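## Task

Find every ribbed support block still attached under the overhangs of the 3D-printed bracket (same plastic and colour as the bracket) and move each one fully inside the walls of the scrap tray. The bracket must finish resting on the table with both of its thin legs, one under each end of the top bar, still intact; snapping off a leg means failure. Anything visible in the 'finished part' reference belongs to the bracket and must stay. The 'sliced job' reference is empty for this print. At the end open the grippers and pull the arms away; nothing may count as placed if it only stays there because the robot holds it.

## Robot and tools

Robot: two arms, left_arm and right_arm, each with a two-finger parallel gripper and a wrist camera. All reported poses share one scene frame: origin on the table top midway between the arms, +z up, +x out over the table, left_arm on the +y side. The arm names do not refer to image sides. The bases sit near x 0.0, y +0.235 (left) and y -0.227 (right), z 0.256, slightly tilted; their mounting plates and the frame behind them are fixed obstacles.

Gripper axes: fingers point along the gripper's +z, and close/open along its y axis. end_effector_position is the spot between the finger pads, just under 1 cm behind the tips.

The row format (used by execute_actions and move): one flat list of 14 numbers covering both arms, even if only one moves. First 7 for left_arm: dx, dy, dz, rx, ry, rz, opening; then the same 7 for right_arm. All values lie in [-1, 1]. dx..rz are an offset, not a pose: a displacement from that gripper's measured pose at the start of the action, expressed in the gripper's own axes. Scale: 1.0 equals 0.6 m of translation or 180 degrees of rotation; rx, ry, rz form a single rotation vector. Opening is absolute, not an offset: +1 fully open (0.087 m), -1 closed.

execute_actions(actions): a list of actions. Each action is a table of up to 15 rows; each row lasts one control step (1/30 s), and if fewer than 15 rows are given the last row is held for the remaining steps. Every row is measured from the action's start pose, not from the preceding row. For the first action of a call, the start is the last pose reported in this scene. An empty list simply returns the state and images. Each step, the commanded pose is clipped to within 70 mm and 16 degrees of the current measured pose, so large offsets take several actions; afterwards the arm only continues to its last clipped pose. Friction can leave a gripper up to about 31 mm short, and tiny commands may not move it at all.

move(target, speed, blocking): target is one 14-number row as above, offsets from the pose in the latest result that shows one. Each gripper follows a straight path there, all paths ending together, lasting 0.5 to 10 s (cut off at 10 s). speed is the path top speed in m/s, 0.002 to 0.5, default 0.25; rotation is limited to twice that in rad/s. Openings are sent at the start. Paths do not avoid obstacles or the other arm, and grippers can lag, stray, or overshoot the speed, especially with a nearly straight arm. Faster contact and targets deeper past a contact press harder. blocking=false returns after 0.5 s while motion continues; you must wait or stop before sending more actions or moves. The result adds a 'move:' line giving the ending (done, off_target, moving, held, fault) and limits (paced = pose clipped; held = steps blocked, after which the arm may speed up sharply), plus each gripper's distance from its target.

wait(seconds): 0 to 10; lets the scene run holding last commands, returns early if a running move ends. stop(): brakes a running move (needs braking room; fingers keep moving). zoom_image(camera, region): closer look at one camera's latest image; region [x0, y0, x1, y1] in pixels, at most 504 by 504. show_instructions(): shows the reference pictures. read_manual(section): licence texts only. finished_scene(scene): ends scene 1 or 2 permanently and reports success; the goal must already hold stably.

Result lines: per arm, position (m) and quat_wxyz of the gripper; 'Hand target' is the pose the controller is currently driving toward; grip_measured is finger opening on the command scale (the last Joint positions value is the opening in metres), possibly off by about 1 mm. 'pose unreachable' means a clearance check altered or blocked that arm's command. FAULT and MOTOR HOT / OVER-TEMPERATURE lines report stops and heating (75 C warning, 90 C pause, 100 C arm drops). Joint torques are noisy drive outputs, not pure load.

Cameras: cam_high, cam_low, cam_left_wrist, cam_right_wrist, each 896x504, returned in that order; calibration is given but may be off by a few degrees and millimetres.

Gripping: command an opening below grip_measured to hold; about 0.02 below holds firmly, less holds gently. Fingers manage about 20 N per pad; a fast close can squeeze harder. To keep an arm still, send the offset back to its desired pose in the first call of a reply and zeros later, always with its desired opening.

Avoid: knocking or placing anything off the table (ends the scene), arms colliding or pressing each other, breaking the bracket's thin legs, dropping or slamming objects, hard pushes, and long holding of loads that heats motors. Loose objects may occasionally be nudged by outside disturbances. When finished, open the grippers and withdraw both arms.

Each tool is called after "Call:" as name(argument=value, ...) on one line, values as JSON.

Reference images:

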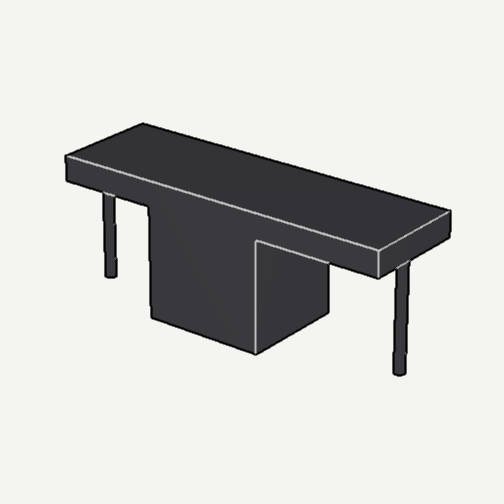

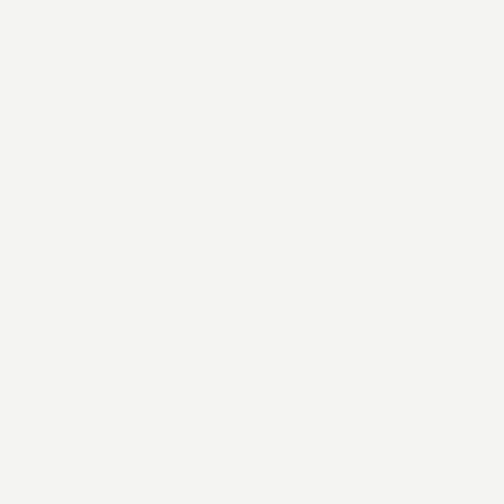

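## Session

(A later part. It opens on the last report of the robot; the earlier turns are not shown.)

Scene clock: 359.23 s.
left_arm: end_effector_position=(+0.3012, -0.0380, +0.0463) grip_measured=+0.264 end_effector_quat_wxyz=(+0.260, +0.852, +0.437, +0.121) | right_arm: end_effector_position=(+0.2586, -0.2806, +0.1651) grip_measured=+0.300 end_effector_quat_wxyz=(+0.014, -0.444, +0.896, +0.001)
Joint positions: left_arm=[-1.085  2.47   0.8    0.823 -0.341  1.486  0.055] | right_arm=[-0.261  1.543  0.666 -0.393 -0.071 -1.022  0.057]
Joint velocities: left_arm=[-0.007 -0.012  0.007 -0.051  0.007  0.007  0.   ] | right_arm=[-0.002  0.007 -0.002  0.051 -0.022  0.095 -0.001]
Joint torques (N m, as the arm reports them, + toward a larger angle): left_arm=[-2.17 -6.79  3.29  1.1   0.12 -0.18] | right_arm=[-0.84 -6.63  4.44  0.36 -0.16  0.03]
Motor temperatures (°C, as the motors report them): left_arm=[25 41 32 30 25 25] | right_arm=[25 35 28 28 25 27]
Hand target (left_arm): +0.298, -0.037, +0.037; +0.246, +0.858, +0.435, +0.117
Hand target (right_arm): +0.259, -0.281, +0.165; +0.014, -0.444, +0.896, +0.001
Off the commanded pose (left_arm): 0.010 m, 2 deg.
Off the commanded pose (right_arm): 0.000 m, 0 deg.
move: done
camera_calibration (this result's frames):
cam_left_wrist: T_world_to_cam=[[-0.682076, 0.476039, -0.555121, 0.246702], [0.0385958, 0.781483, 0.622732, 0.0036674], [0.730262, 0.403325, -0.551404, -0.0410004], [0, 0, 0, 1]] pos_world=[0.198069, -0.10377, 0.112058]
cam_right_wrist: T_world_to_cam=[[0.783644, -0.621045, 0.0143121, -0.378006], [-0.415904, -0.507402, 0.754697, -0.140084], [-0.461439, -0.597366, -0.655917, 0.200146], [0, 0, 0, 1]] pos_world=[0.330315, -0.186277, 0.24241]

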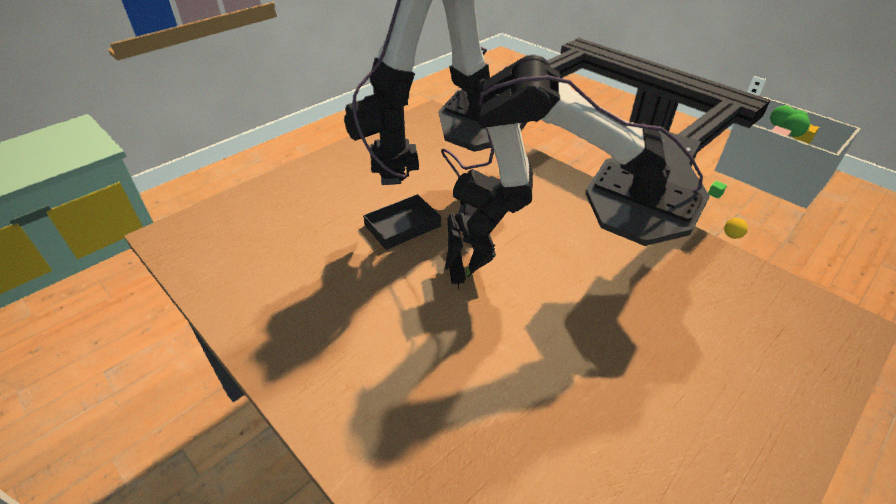

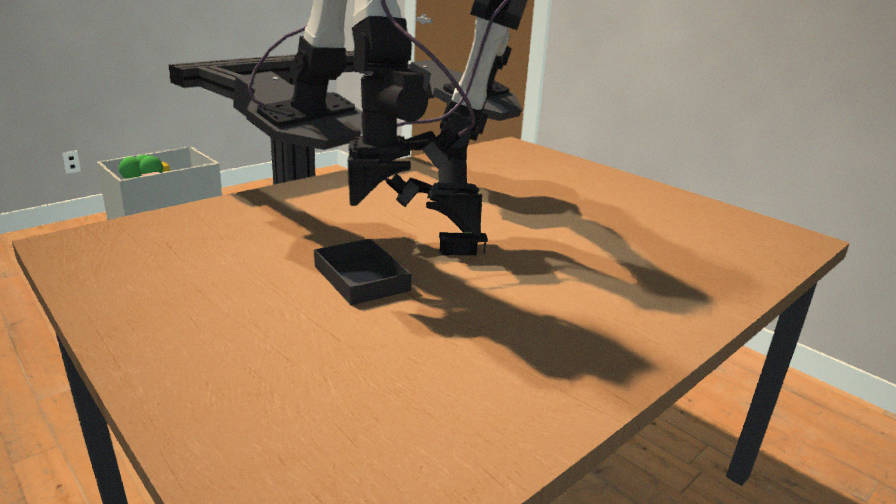

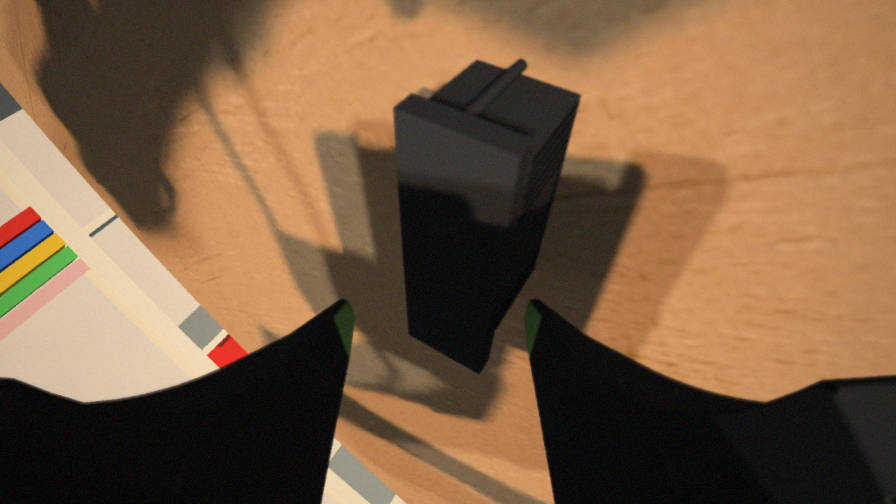

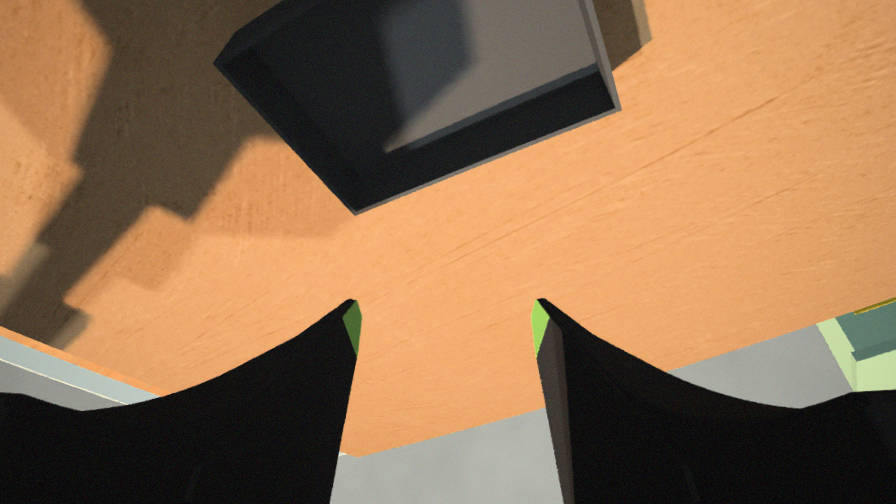

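Call:
move(target=[0.0, -0.0200, 0.0305, 0.012, 0, 0, 0.264, 0, 0, 0, 0, 0, 0, 0.3], speed=0.04)

Call:
zoom_image(camera="cam_low", region=[420, 190, 510, 270])

Scene clock: 367.00 s.
left_arm: end_effector_position=(+0.3006, -0.0431, +0.0358) grip_measured=+0.264 end_effector_quat_wxyz=(+0.258, +0.854, +0.436, +0.118) | right_arm: end_effector_position=(+0.2586, -0.2806, +0.1651) grip_measured=+0.300 end_effector_quat_wxyz=(+0.014, -0.444, +0.896, +0.001)
Joint positions: left_arm=[-1.085  2.513  0.838  0.821 -0.335  1.486  0.055] | right_arm=[-0.261  1.543  0.666 -0.393 -0.071 -1.022  0.057]
Joint velocities: left_arm=[-0.007  0.012  0.012  0.066 -0.007  0.007 -0.   ] | right_arm=[-0.022  0.007 -0.017 -0.051  0.051 -0.051  0.001]
Joint torques (N m, as the arm reports them, + toward a larger angle): left_arm=[-0.76 -6.96  3.17  1.12  0.2  -0.18] | right_arm=[-0.85 -6.58  4.31  0.36 -0.16  0.03]
Motor temperatures (°C, as the motors report them): left_arm=[25 40 32 30 25 25] | right_arm=[25 35 28 28 25 27]
Hand target (left_arm): +0.301, -0.038, +0.025; +0.244, +0.857, +0.440, +0.113
Hand target (right_arm): +0.259, -0.281, +0.165; +0.014, -0.444, +0.896, +0.001
Off the commanded pose (left_arm): 0.012 m, 2 deg.
Off the commanded pose (right_arm): 0.000 m, 0 deg.
move: off_target (left_arm)
camera_calibration (this result's frames):
cam_left_wrist: T_world_to_cam=[[-0.68381, 0.480233, -0.549346, 0.243371], [0.0472635, 0.78045, 0.62343, 0.0116582], [0.728128, 0.400343, -0.556377, -0.0435953], [0, 0, 0, 1]] pos_world=[0.197611, -0.10852, 0.102171]
cam_right_wrist: T_world_to_cam=[[0.783644, -0.621045, 0.0143121, -0.378006], [-0.415904, -0.507402, 0.754697, -0.140084], [-0.461439, -0.597366, -0.655917, 0.200146], [0, 0, 0, 1]] pos_world=[0.330315, -0.186277, 0.24241]

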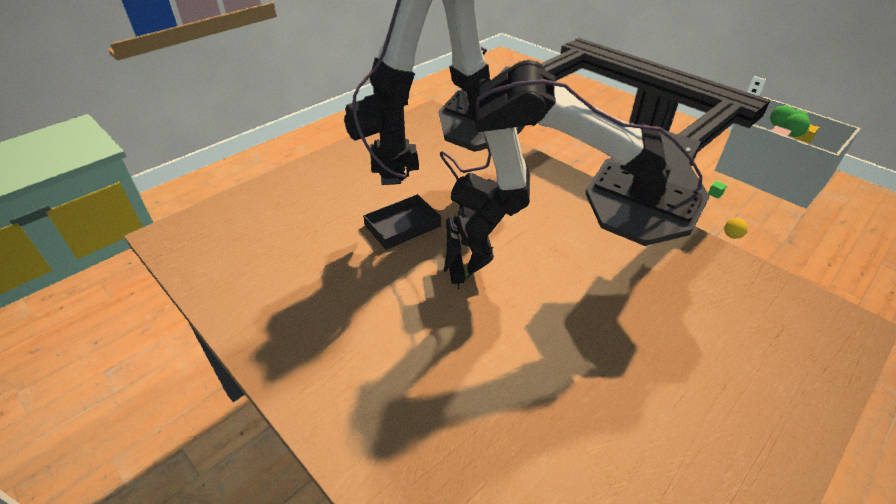

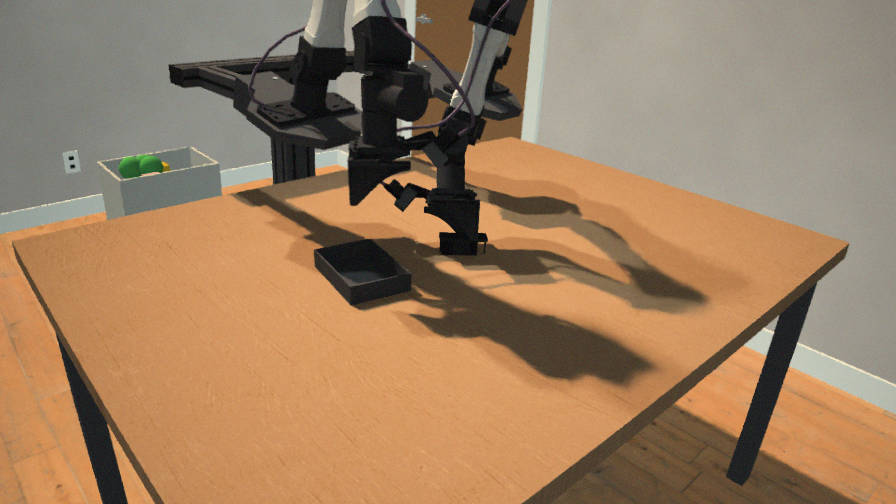

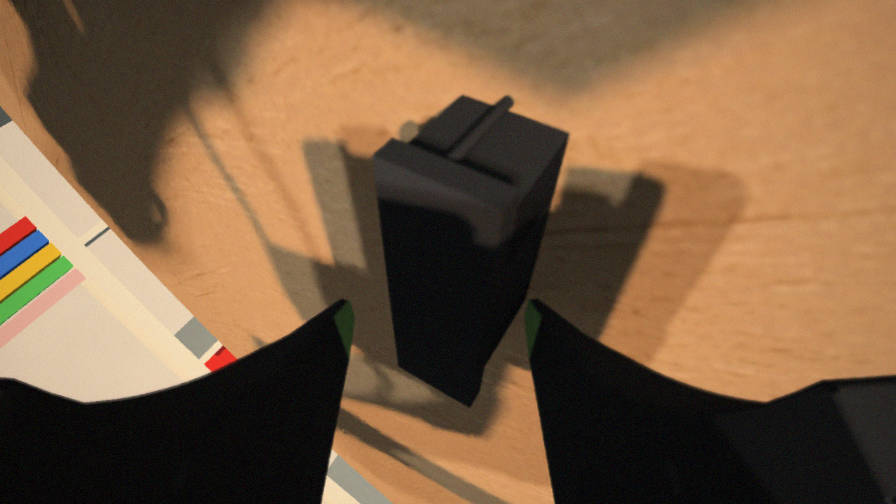

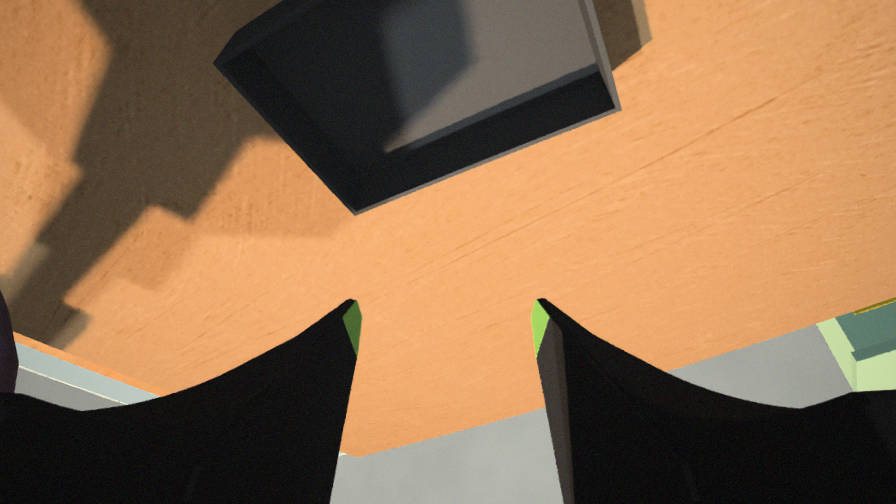

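Region (420, 190, 510, 270) of cam_low's 896x504 image, scaled by 5.600, with more detail than that image has.

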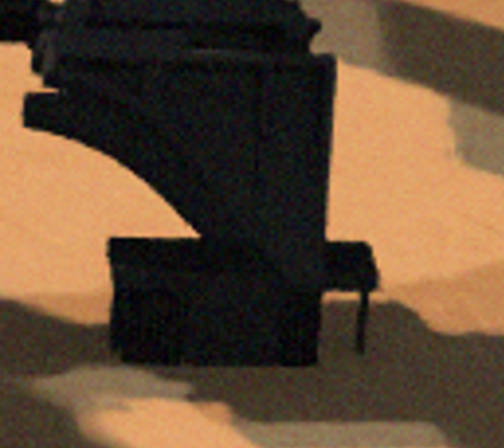

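Call:
zoom_image(camera="cam_high", region=[425, 230, 505, 300])

Call:
zoom_image(camera="cam_left_wrist", region=[320, 240, 570, 430])

Region (425, 230, 505, 300) of cam_high's 896x504 image, scaled by 6.300, with more detail than that image has; it fills the top 441 rows of this view, and the rest is white.

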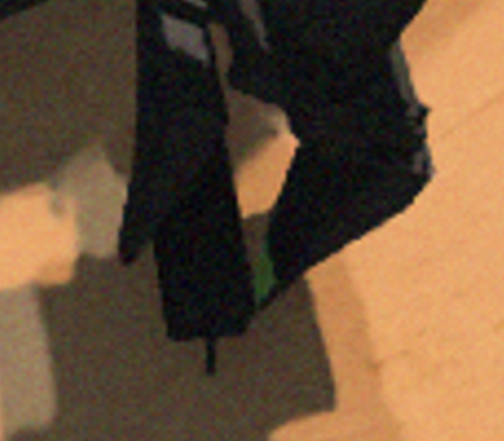

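Region (320, 240, 570, 430) of cam_left_wrist's 896x504 image, scaled by 2.016, with more detail than that image has; it fills the top 383 rows of this view, and the rest is white.

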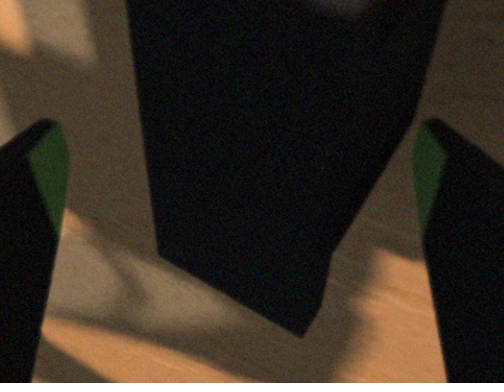

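Call:
move(target=[0.0, -0.0136, 0.0210, 0.0, 0, 0, 0.264, 0, 0, 0, 0, 0, 0, 0.3], speed=0.03)

Call:
zoom_image(camera="cam_low", region=[420, 190, 510, 270])

Scene clock: 377.00 s.
left_arm: end_effector_position=(+0.2953, -0.0402, +0.0273) grip_measured=+0.264 end_effector_quat_wxyz=(+0.254, +0.857, +0.434, +0.117) | right_arm: end_effector_position=(+0.2586, -0.2806, +0.1651) grip_measured=+0.300 end_effector_quat_wxyz=(+0.014, -0.444, +0.896, +0.001)
Joint positions: left_arm=[-1.085  2.546  0.838  0.845 -0.334  1.49   0.055] | right_arm=[-0.261  1.543  0.666 -0.393 -0.071 -1.022  0.057]
Joint velocities: left_arm=[ 0.002 -0.002  0.007  0.007 -0.066  0.007 -0.001] | right_arm=[-0.002 -0.002 -0.002  0.022 -0.051 -0.081 -0.   ]
Joint torques (N m, as the arm reports them, + toward a larger angle): left_arm=[-1.34 -6.61  3.61  1.4   0.16 -0.15] | right_arm=[-0.89 -6.64  4.43  0.36 -0.17  0.02]
Motor temperatures (°C, as the motors report them): left_arm=[25 40 32 30 25 25] | right_arm=[25 35 28 28 25 27]
Hand target (left_arm): +0.300, -0.043, +0.021; +0.258, +0.854, +0.436, +0.118
Hand target (right_arm): +0.259, -0.281, +0.165; +0.014, -0.444, +0.896, +0.001
Off the commanded pose (left_arm): 0.009 m, 1 deg.
Off the commanded pose (right_arm): 0.000 m, 0 deg.
move: done
camera_calibration (this result's frames):
cam_left_wrist: T_world_to_cam=[[-0.683628, 0.488141, -0.54256, 0.233736], [0.054166, 0.77529, 0.629278, 0.012454], [0.727818, 0.400804, -0.556451, -0.0454896], [0, 0, 0, 1]] pos_world=[0.192222, -0.105519, 0.093666]
cam_right_wrist: T_world_to_cam=[[0.783644, -0.621045, 0.0143121, -0.378006], [-0.415904, -0.507402, 0.754697, -0.140084], [-0.461439, -0.597366, -0.655917, 0.200146], [0, 0, 0, 1]] pos_world=[0.330315, -0.186277, 0.24241]

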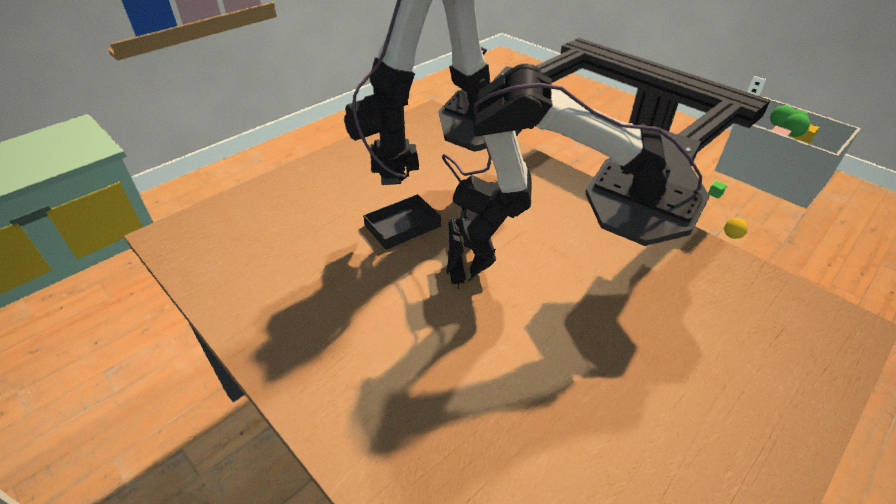

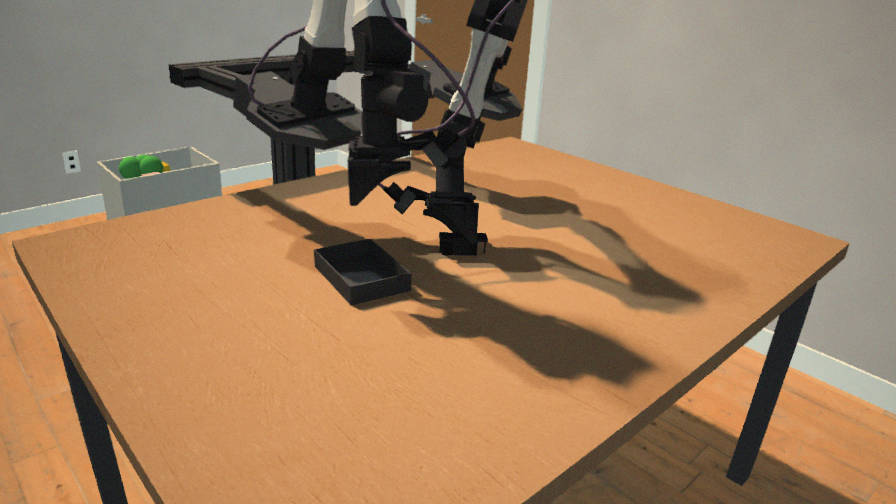

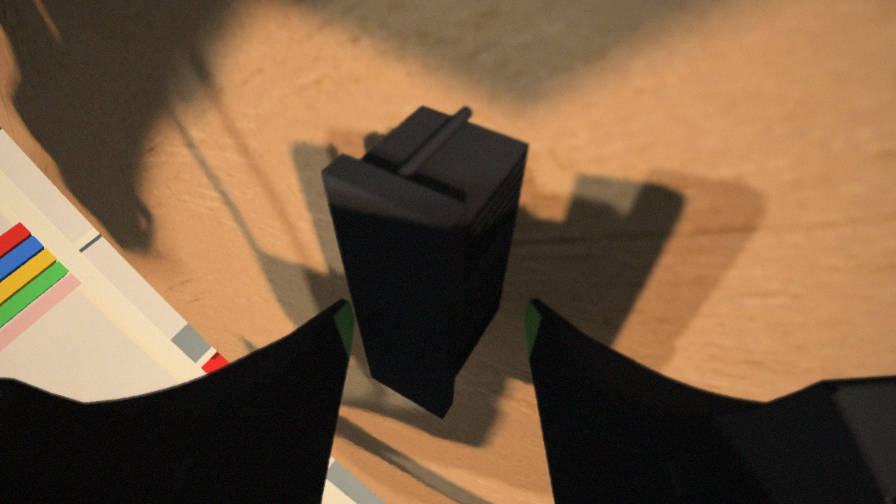

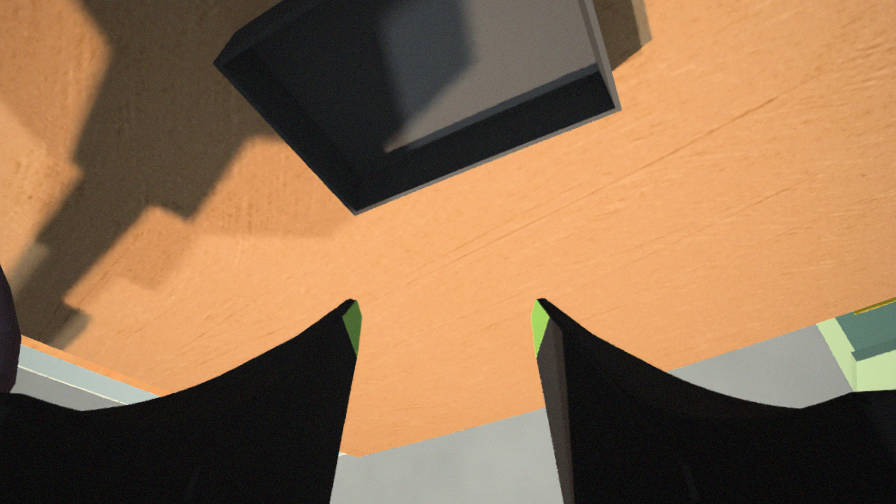

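Region (420, 190, 510, 270) of cam_low's 896x504 image, scaled by 5.600, with more detail than that image has.

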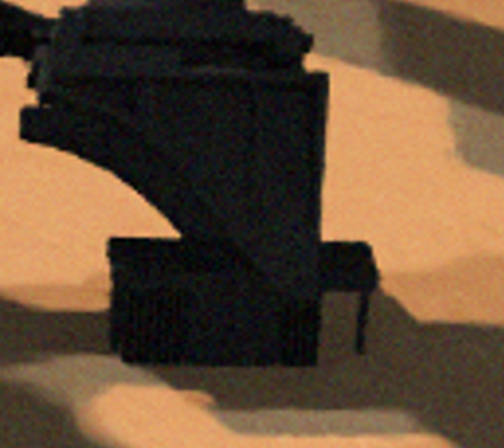

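Call:
move(target=[0.0, 0.0190, 0.0100, 0.0, 0, 0, 0.264, 0, 0, 0, 0, 0, 0, 0.3], speed=0.03)

Scene clock: 383.47 s.
left_arm: end_effector_position=(+0.2956, -0.0404, +0.0267) grip_measured=+0.264 end_effector_quat_wxyz=(+0.247, +0.859, +0.433, +0.116) | right_arm: end_effector_position=(+0.2586, -0.2806, +0.1651) grip_measured=+0.300 end_effector_quat_wxyz=(+0.014, -0.444, +0.896, +0.001)
Joint positions: left_arm=[-1.085  2.542  0.849  0.816 -0.336  1.491  0.055] | right_arm=[-0.261  1.543  0.666 -0.393 -0.071 -1.022  0.057]
Joint velocities: left_arm=[ 0.002 -0.012  0.007 -0.037  0.051  0.007  0.001] | right_arm=[-0.012 -0.007  0.012 -0.007  0.007 -0.007  0.   ]
Joint torques (N m, as the arm reports them, + toward a larger angle): left_arm=[-1.86 -9.07  3.87  1.15  0.15 -0.12] | right_arm=[-0.76 -6.58  4.41  0.37 -0.16  0.03]
Motor temperatures (°C, as the motors report them): left_arm=[25 40 32 30 25 25] | right_arm=[25 35 28 28 25 27]
Hand target (left_arm): +0.305, -0.048, +0.029; +0.254, +0.857, +0.434, +0.117
Hand target (right_arm): +0.259, -0.281, +0.165; +0.014, -0.444, +0.896, +0.001
Off the commanded pose (left_arm): 0.013 m, 1 deg.
Off the commanded pose (right_arm): 0.000 m, 0 deg.
move: off_target (left_arm)
camera_calibration (this result's frames):
cam_left_wrist: T_world_to_cam=[[-0.68571, 0.497181, -0.531614, 0.234427], [0.0614342, 0.767291, 0.63835, 0.01029], [0.725278, 0.405063, -0.556683, -0.0450828], [0, 0, 0, 1]] pos_world=[0.192814, -0.106186, 0.0929592]
cam_right_wrist: T_world_to_cam=[[0.783644, -0.621045, 0.0143121, -0.378006], [-0.415904, -0.507402, 0.754697, -0.140084], [-0.461439, -0.597366, -0.655917, 0.200146], [0, 0, 0, 1]] pos_world=[0.330315, -0.186277, 0.24241]

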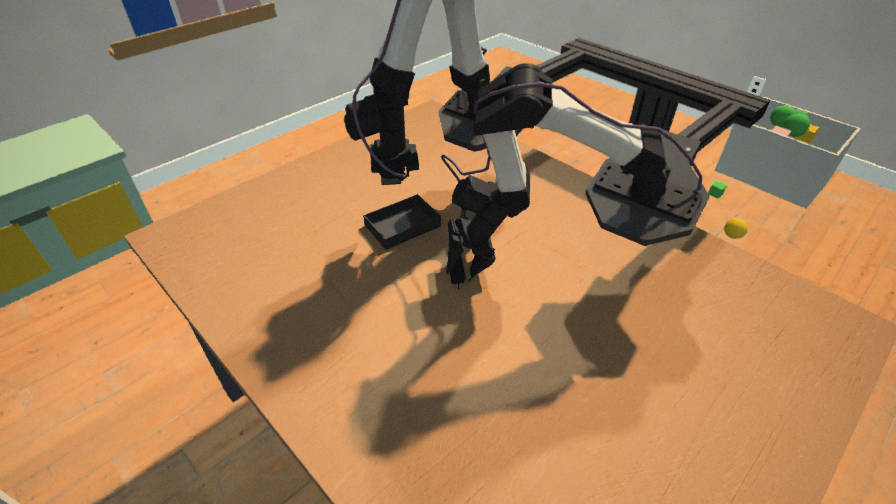

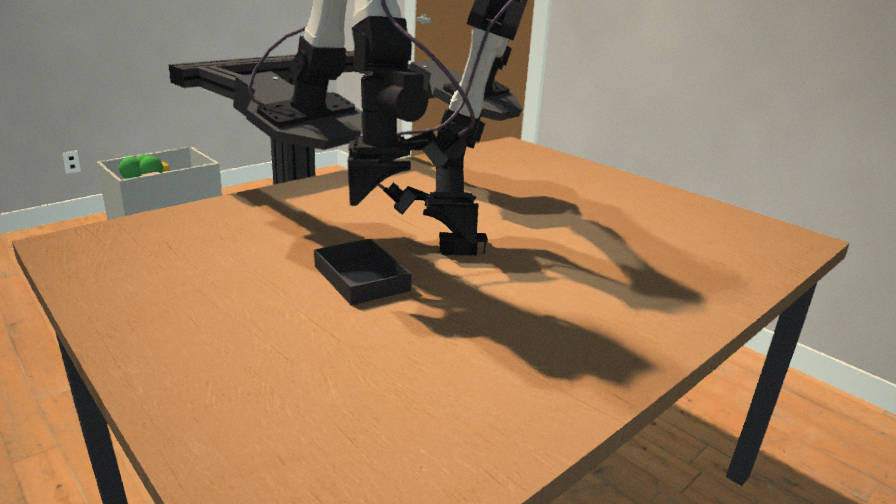

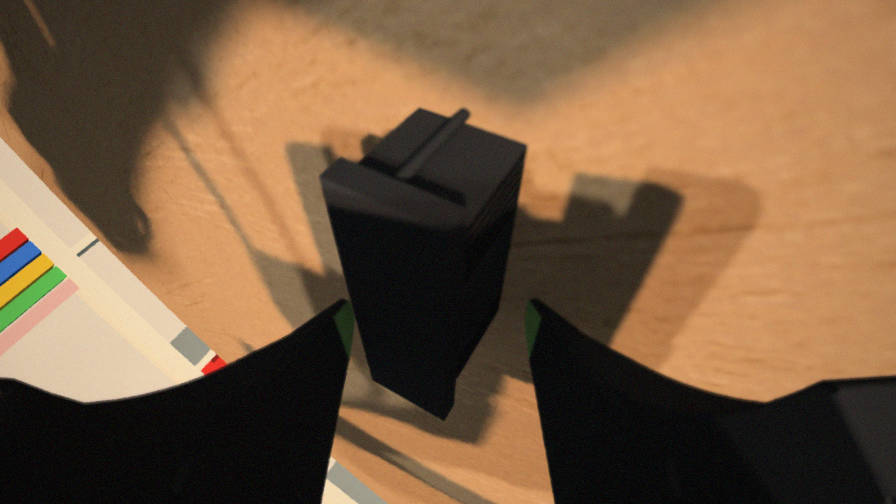

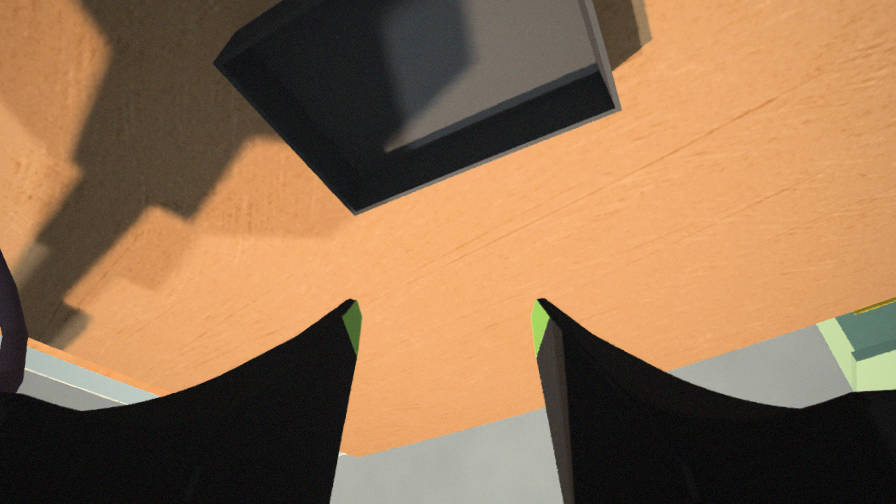

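Call:
move(target=[0.0, 0.0170, 0.0, -0.0130, 0, 0, 0.264, 0, 0, 0, 0, 0, 0, 0.3], speed=0.03)

Scene clock: 391.03 s.
left_arm: end_effector_position=(+0.2960, -0.0407, +0.0269) grip_measured=+0.264 end_effector_quat_wxyz=(+0.248, +0.859, +0.432, +0.116) | right_arm: end_effector_position=(+0.2586, -0.2806, +0.1651) grip_measured=+0.300 end_effector_quat_wxyz=(+0.014, -0.444, +0.896, +0.001)
Joint positions: left_arm=[-1.085  2.541  0.85   0.815 -0.336  1.491  0.055] | right_arm=[-0.261  1.543  0.666 -0.393 -0.071 -1.022  0.057]
Joint velocities: left_arm=[-0.007 -0.002  0.007 -0.022 -0.037 -0.037  0.001] | right_arm=[ 0.002 -0.007 -0.007 -0.037 -0.022 -0.007  0.   ]
Joint torques (N m, as the arm reports them, + toward a larger angle): left_arm=[-2.48 -8.82  0.97  1.65  0.06 -0.05] | right_arm=[-0.85 -6.62  4.51  0.34 -0.16  0.03]
Motor temperatures (°C, as the motors report them): left_arm=[25 41 32 30 25 25] | right_arm=[25 35 28 28 25 27]
Hand target (left_arm): +0.303, -0.045, +0.032; +0.264, +0.854, +0.430, +0.125
Hand target (right_arm): +0.259, -0.281, +0.165; +0.014, -0.444, +0.896, +0.001
Off the commanded pose (left_arm): 0.010 m, 2 deg.
Off the commanded pose (right_arm): 0.000 m, 0 deg.
move: done
camera_calibration (this result's frames):
cam_left_wrist: T_world_to_cam=[[-0.685332, 0.497049, -0.532224, 0.234854], [0.0611587, 0.767548, 0.638067, 0.0104313], [0.725658, 0.404738, -0.556424, -0.0451886], [0, 0, 0, 1]] pos_world=[0.193106, -0.106451, 0.093195]
cam_right_wrist: T_world_to_cam=[[0.783644, -0.621045, 0.0143121, -0.378006], [-0.415904, -0.507402, 0.754697, -0.140084], [-0.461439, -0.597366, -0.655917, 0.200146], [0, 0, 0, 1]] pos_world=[0.330315, -0.186277, 0.24241]

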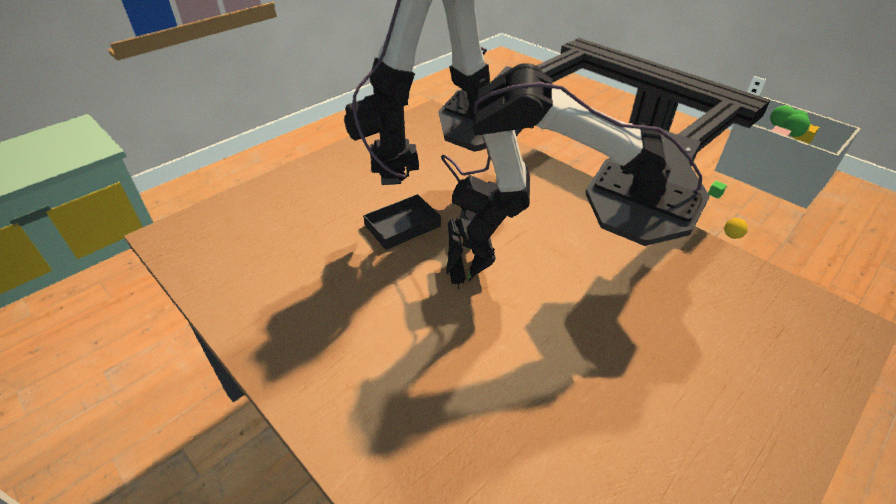

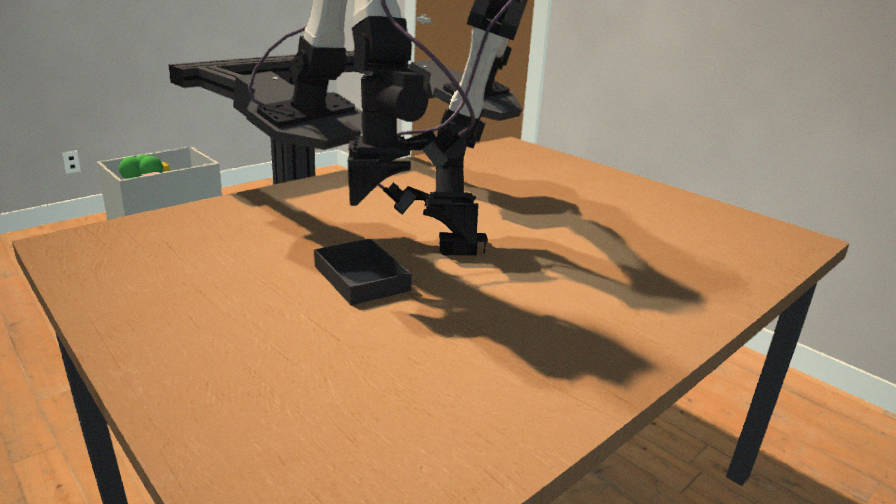

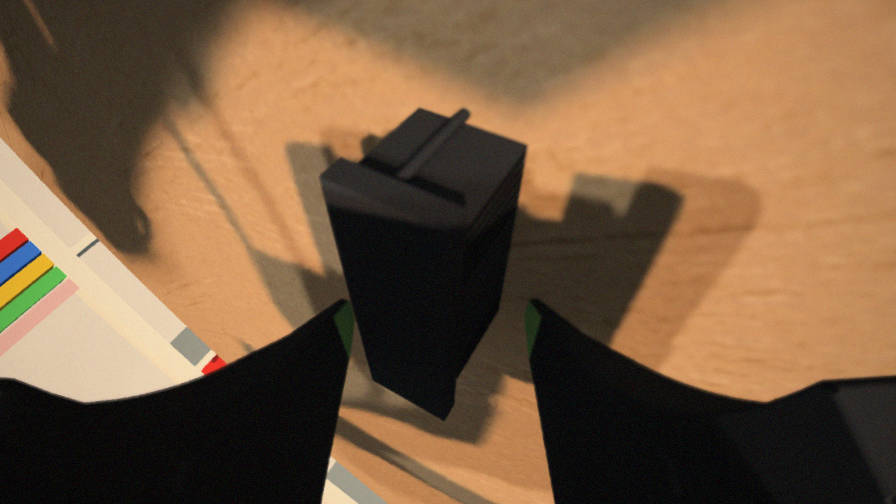

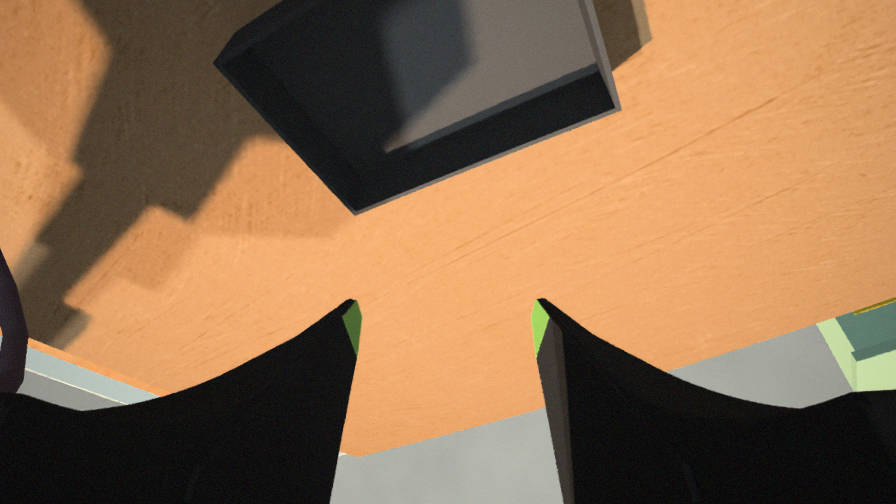

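Call:
move(target=[0.0, 0.0290, 0.0, -0.0222, 0, 0, 0.264, 0, 0, 0, 0, 0, 0, 0.3], speed=0.03)

Scene clock: 394.87 s.
left_arm: end_effector_position=(+0.3054, -0.0489, +0.0350) grip_measured=+0.264 end_effector_quat_wxyz=(+0.274, +0.851, +0.430, +0.127) | right_arm: end_effector_position=(+0.2586, -0.2806, +0.1651) grip_measured=+0.300 end_effector_quat_wxyz=(+0.014, -0.444, +0.896, +0.001)
Joint positions: left_arm=[-1.085  2.541  0.85   0.878 -0.336  1.508  0.055] | right_arm=[-0.261  1.543  0.666 -0.393 -0.071 -1.022  0.057]
Joint velocities: left_arm=[ 0.002 -0.002  0.012 -0.007  0.037 -0.037  0.   ] | right_arm=[-0.012 -0.002 -0.007  0.007  0.007  0.022 -0.001]
Joint torques (N m, as the arm reports them, + toward a larger angle): left_arm=[-2.35 -8.65  1.3   1.47  0.07 -0.1 ] | right_arm=[-0.78 -6.63  4.43  0.37 -0.17  0.02]
Motor temperatures (°C, as the motors report them): left_arm=[25 41 32 30 25 25] | right_arm=[25 35 28 28 25 27]
Hand target (left_arm): +0.308, -0.050, +0.036; +0.277, +0.850, +0.428, +0.131
Hand target (right_arm): +0.259, -0.281, +0.165; +0.014, -0.444, +0.896, +0.001
Off the commanded pose (left_arm): 0.003 m, 1 deg.
Off the commanded pose (right_arm): 0.000 m, 0 deg.
move: done
camera_calibration (this result's frames):
cam_left_wrist: T_world_to_cam=[[-0.661894, 0.473599, -0.581034, 0.243046], [0.0323296, 0.792442, 0.609089, 0.0220631], [0.7489, 0.384368, -0.539824, -0.0529173], [0, 0, 0, 1]] pos_world=[0.199787, -0.112251, 0.0992136]
cam_right_wrist: T_world_to_cam=[[0.783644, -0.621045, 0.0143121, -0.378006], [-0.415904, -0.507402, 0.754697, -0.140084], [-0.461439, -0.597366, -0.655917, 0.200146], [0, 0, 0, 1]] pos_world=[0.330315, -0.186277, 0.24241]

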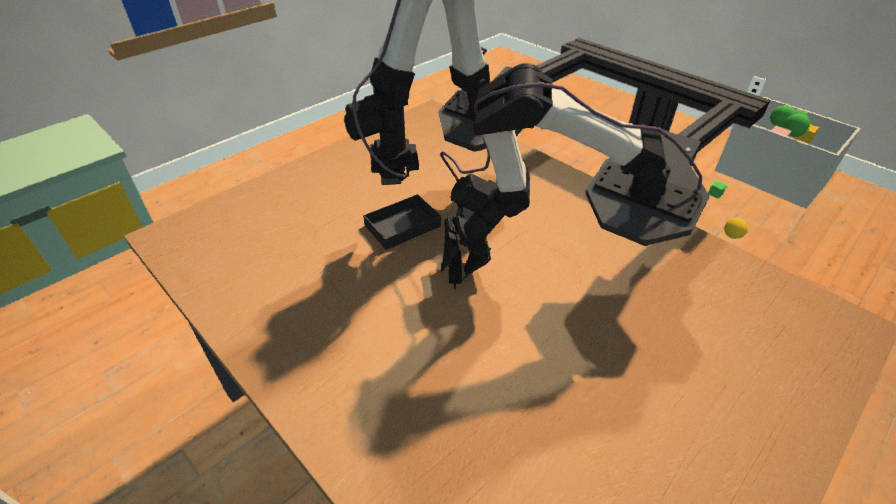

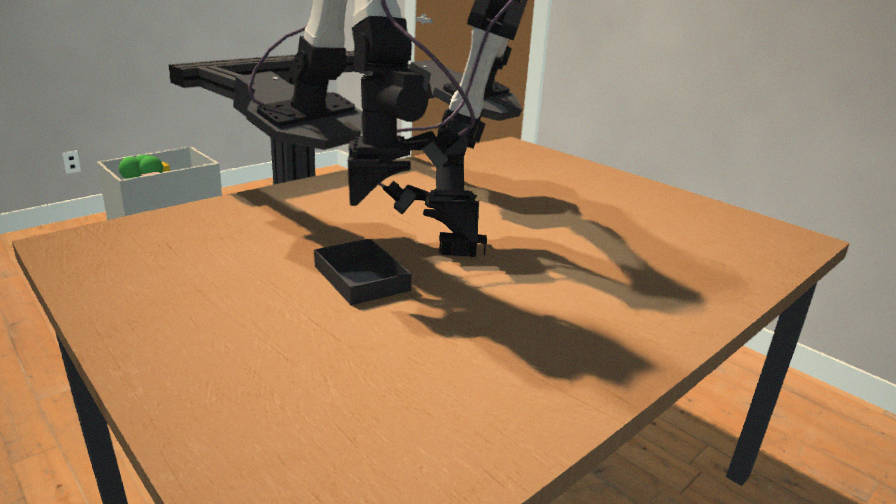

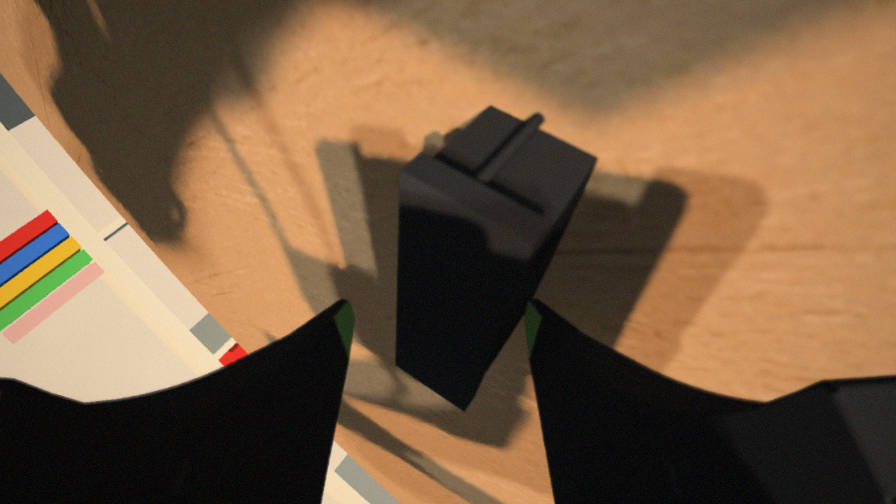

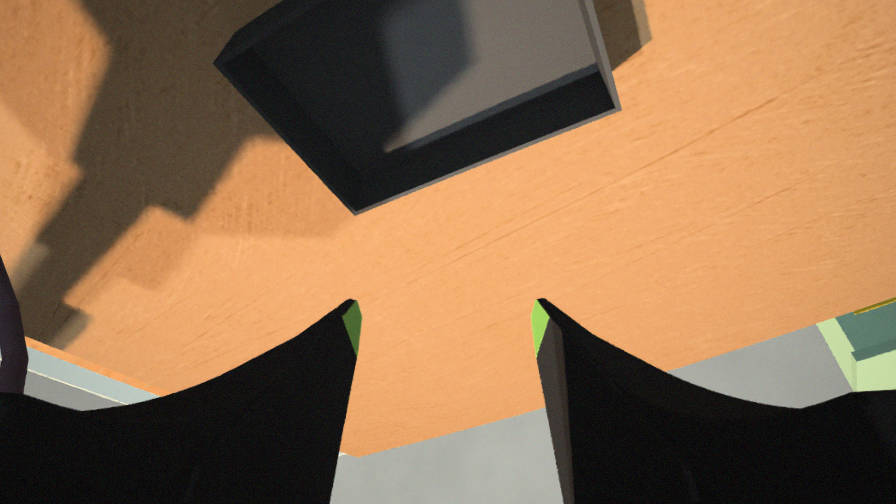

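Call:
move(target=[0.0, -0.0240, 0.0050, 0.0095, 0, 0, 0.264, 0, 0, 0, 0, 0, 0, 0.3], speed=0.03)

Scene clock: 408.60 s.
left_arm: end_effector_position=(+0.3055, -0.0490, +0.0351) grip_measured=+0.264 end_effector_quat_wxyz=(+0.275, +0.850, +0.432, +0.126) | right_arm: end_effector_position=(+0.2586, -0.2806, +0.1651) grip_measured=+0.300 end_effector_quat_wxyz=(+0.014, -0.444, +0.896, +0.001)
Joint positions: left_arm=[-1.085  2.541  0.85   0.879 -0.336  1.504  0.055] | right_arm=[-0.261  1.543  0.666 -0.393 -0.071 -1.022  0.057]
Joint velocities: left_arm=[ 0.002 -0.002  0.012 -0.051  0.022 -0.051  0.001] | right_arm=[ 0.012 -0.007  0.012 -0.007 -0.037  0.007 -0.001]
Joint torques (N m, as the arm reports them, + toward a larger angle): left_arm=[-2.31 -6.97  1.15  1.35  0.15 -0.26] | right_arm=[-0.82 -6.65  4.38  0.39 -0.15  0.02]
Motor temperatures (°C, as the motors report them): left_arm=[25 42 31 31 25 25] | right_arm=[25 35 28 28 25 27]
Hand target (left_arm): +0.297, -0.043, +0.025; +0.261, +0.855, +0.432, +0.120
Hand target (right_arm): +0.259, -0.281, +0.165; +0.014, -0.444, +0.896, +0.001
Off the commanded pose (left_arm): 0.015 m, 2 deg.
Off the commanded pose (right_arm): 0.000 m, 0 deg.
move: off_target (left_arm)
camera_calibration (this result's frames):
cam_left_wrist: T_world_to_cam=[[-0.663802, 0.469606, -0.582097, 0.243656], [0.0298115, 0.794295, 0.6068, 0.0230229], [0.747314, 0.385442, -0.541254, -0.0523148], [0, 0, 0, 1]] pos_world=[0.200148, -0.112545, 0.0995455]
cam_right_wrist: T_world_to_cam=[[0.783644, -0.621045, 0.0143121, -0.378006], [-0.415904, -0.507402, 0.754697, -0.140084], [-0.461439, -0.597366, -0.655917, 0.200146], [0, 0, 0, 1]] pos_world=[0.330315, -0.186277, 0.24241]

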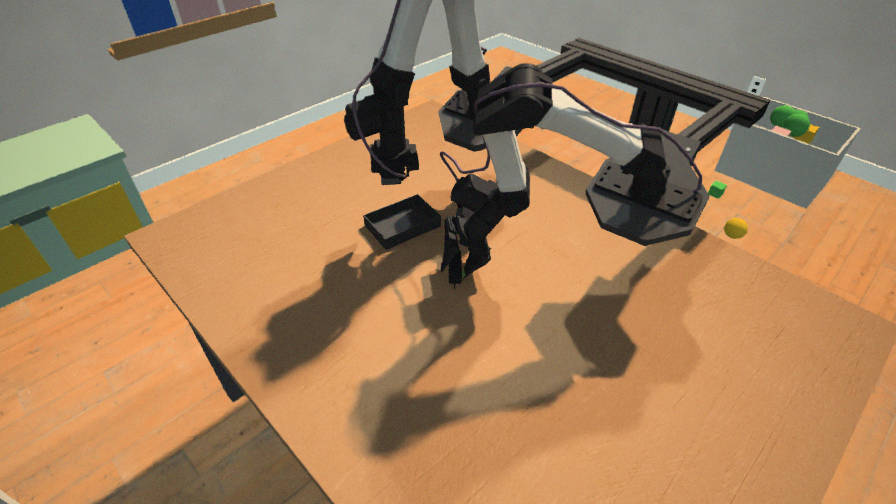

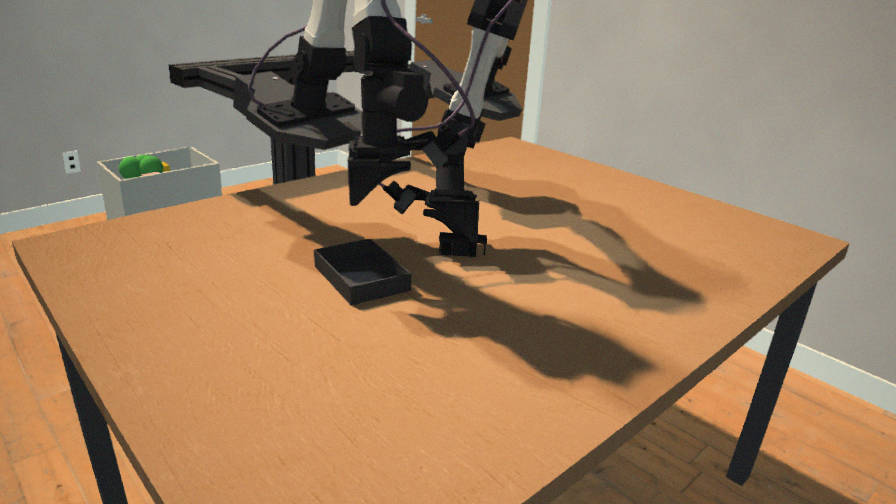

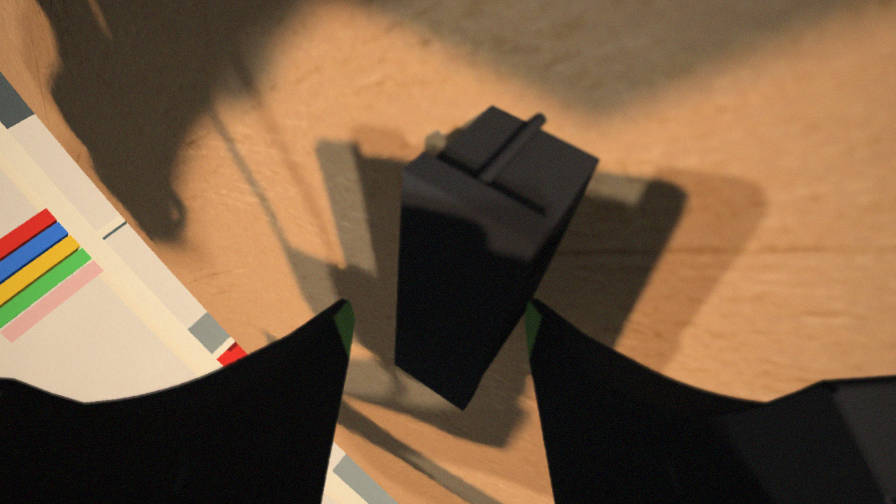

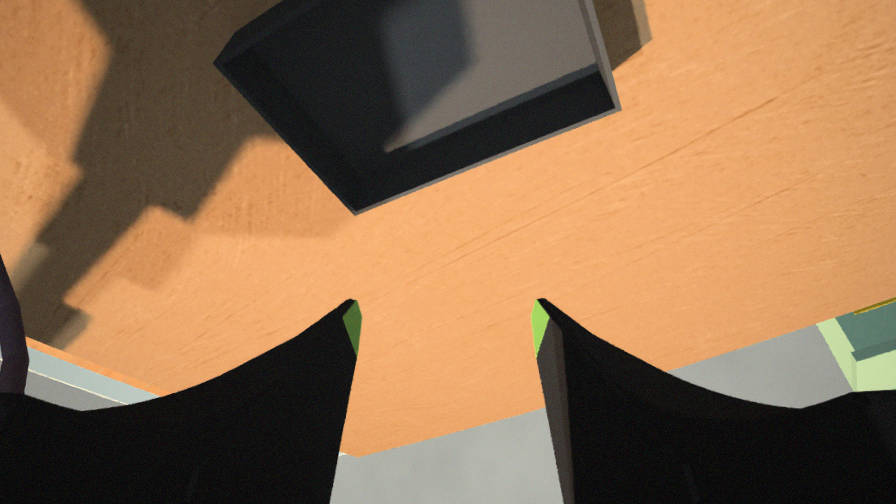

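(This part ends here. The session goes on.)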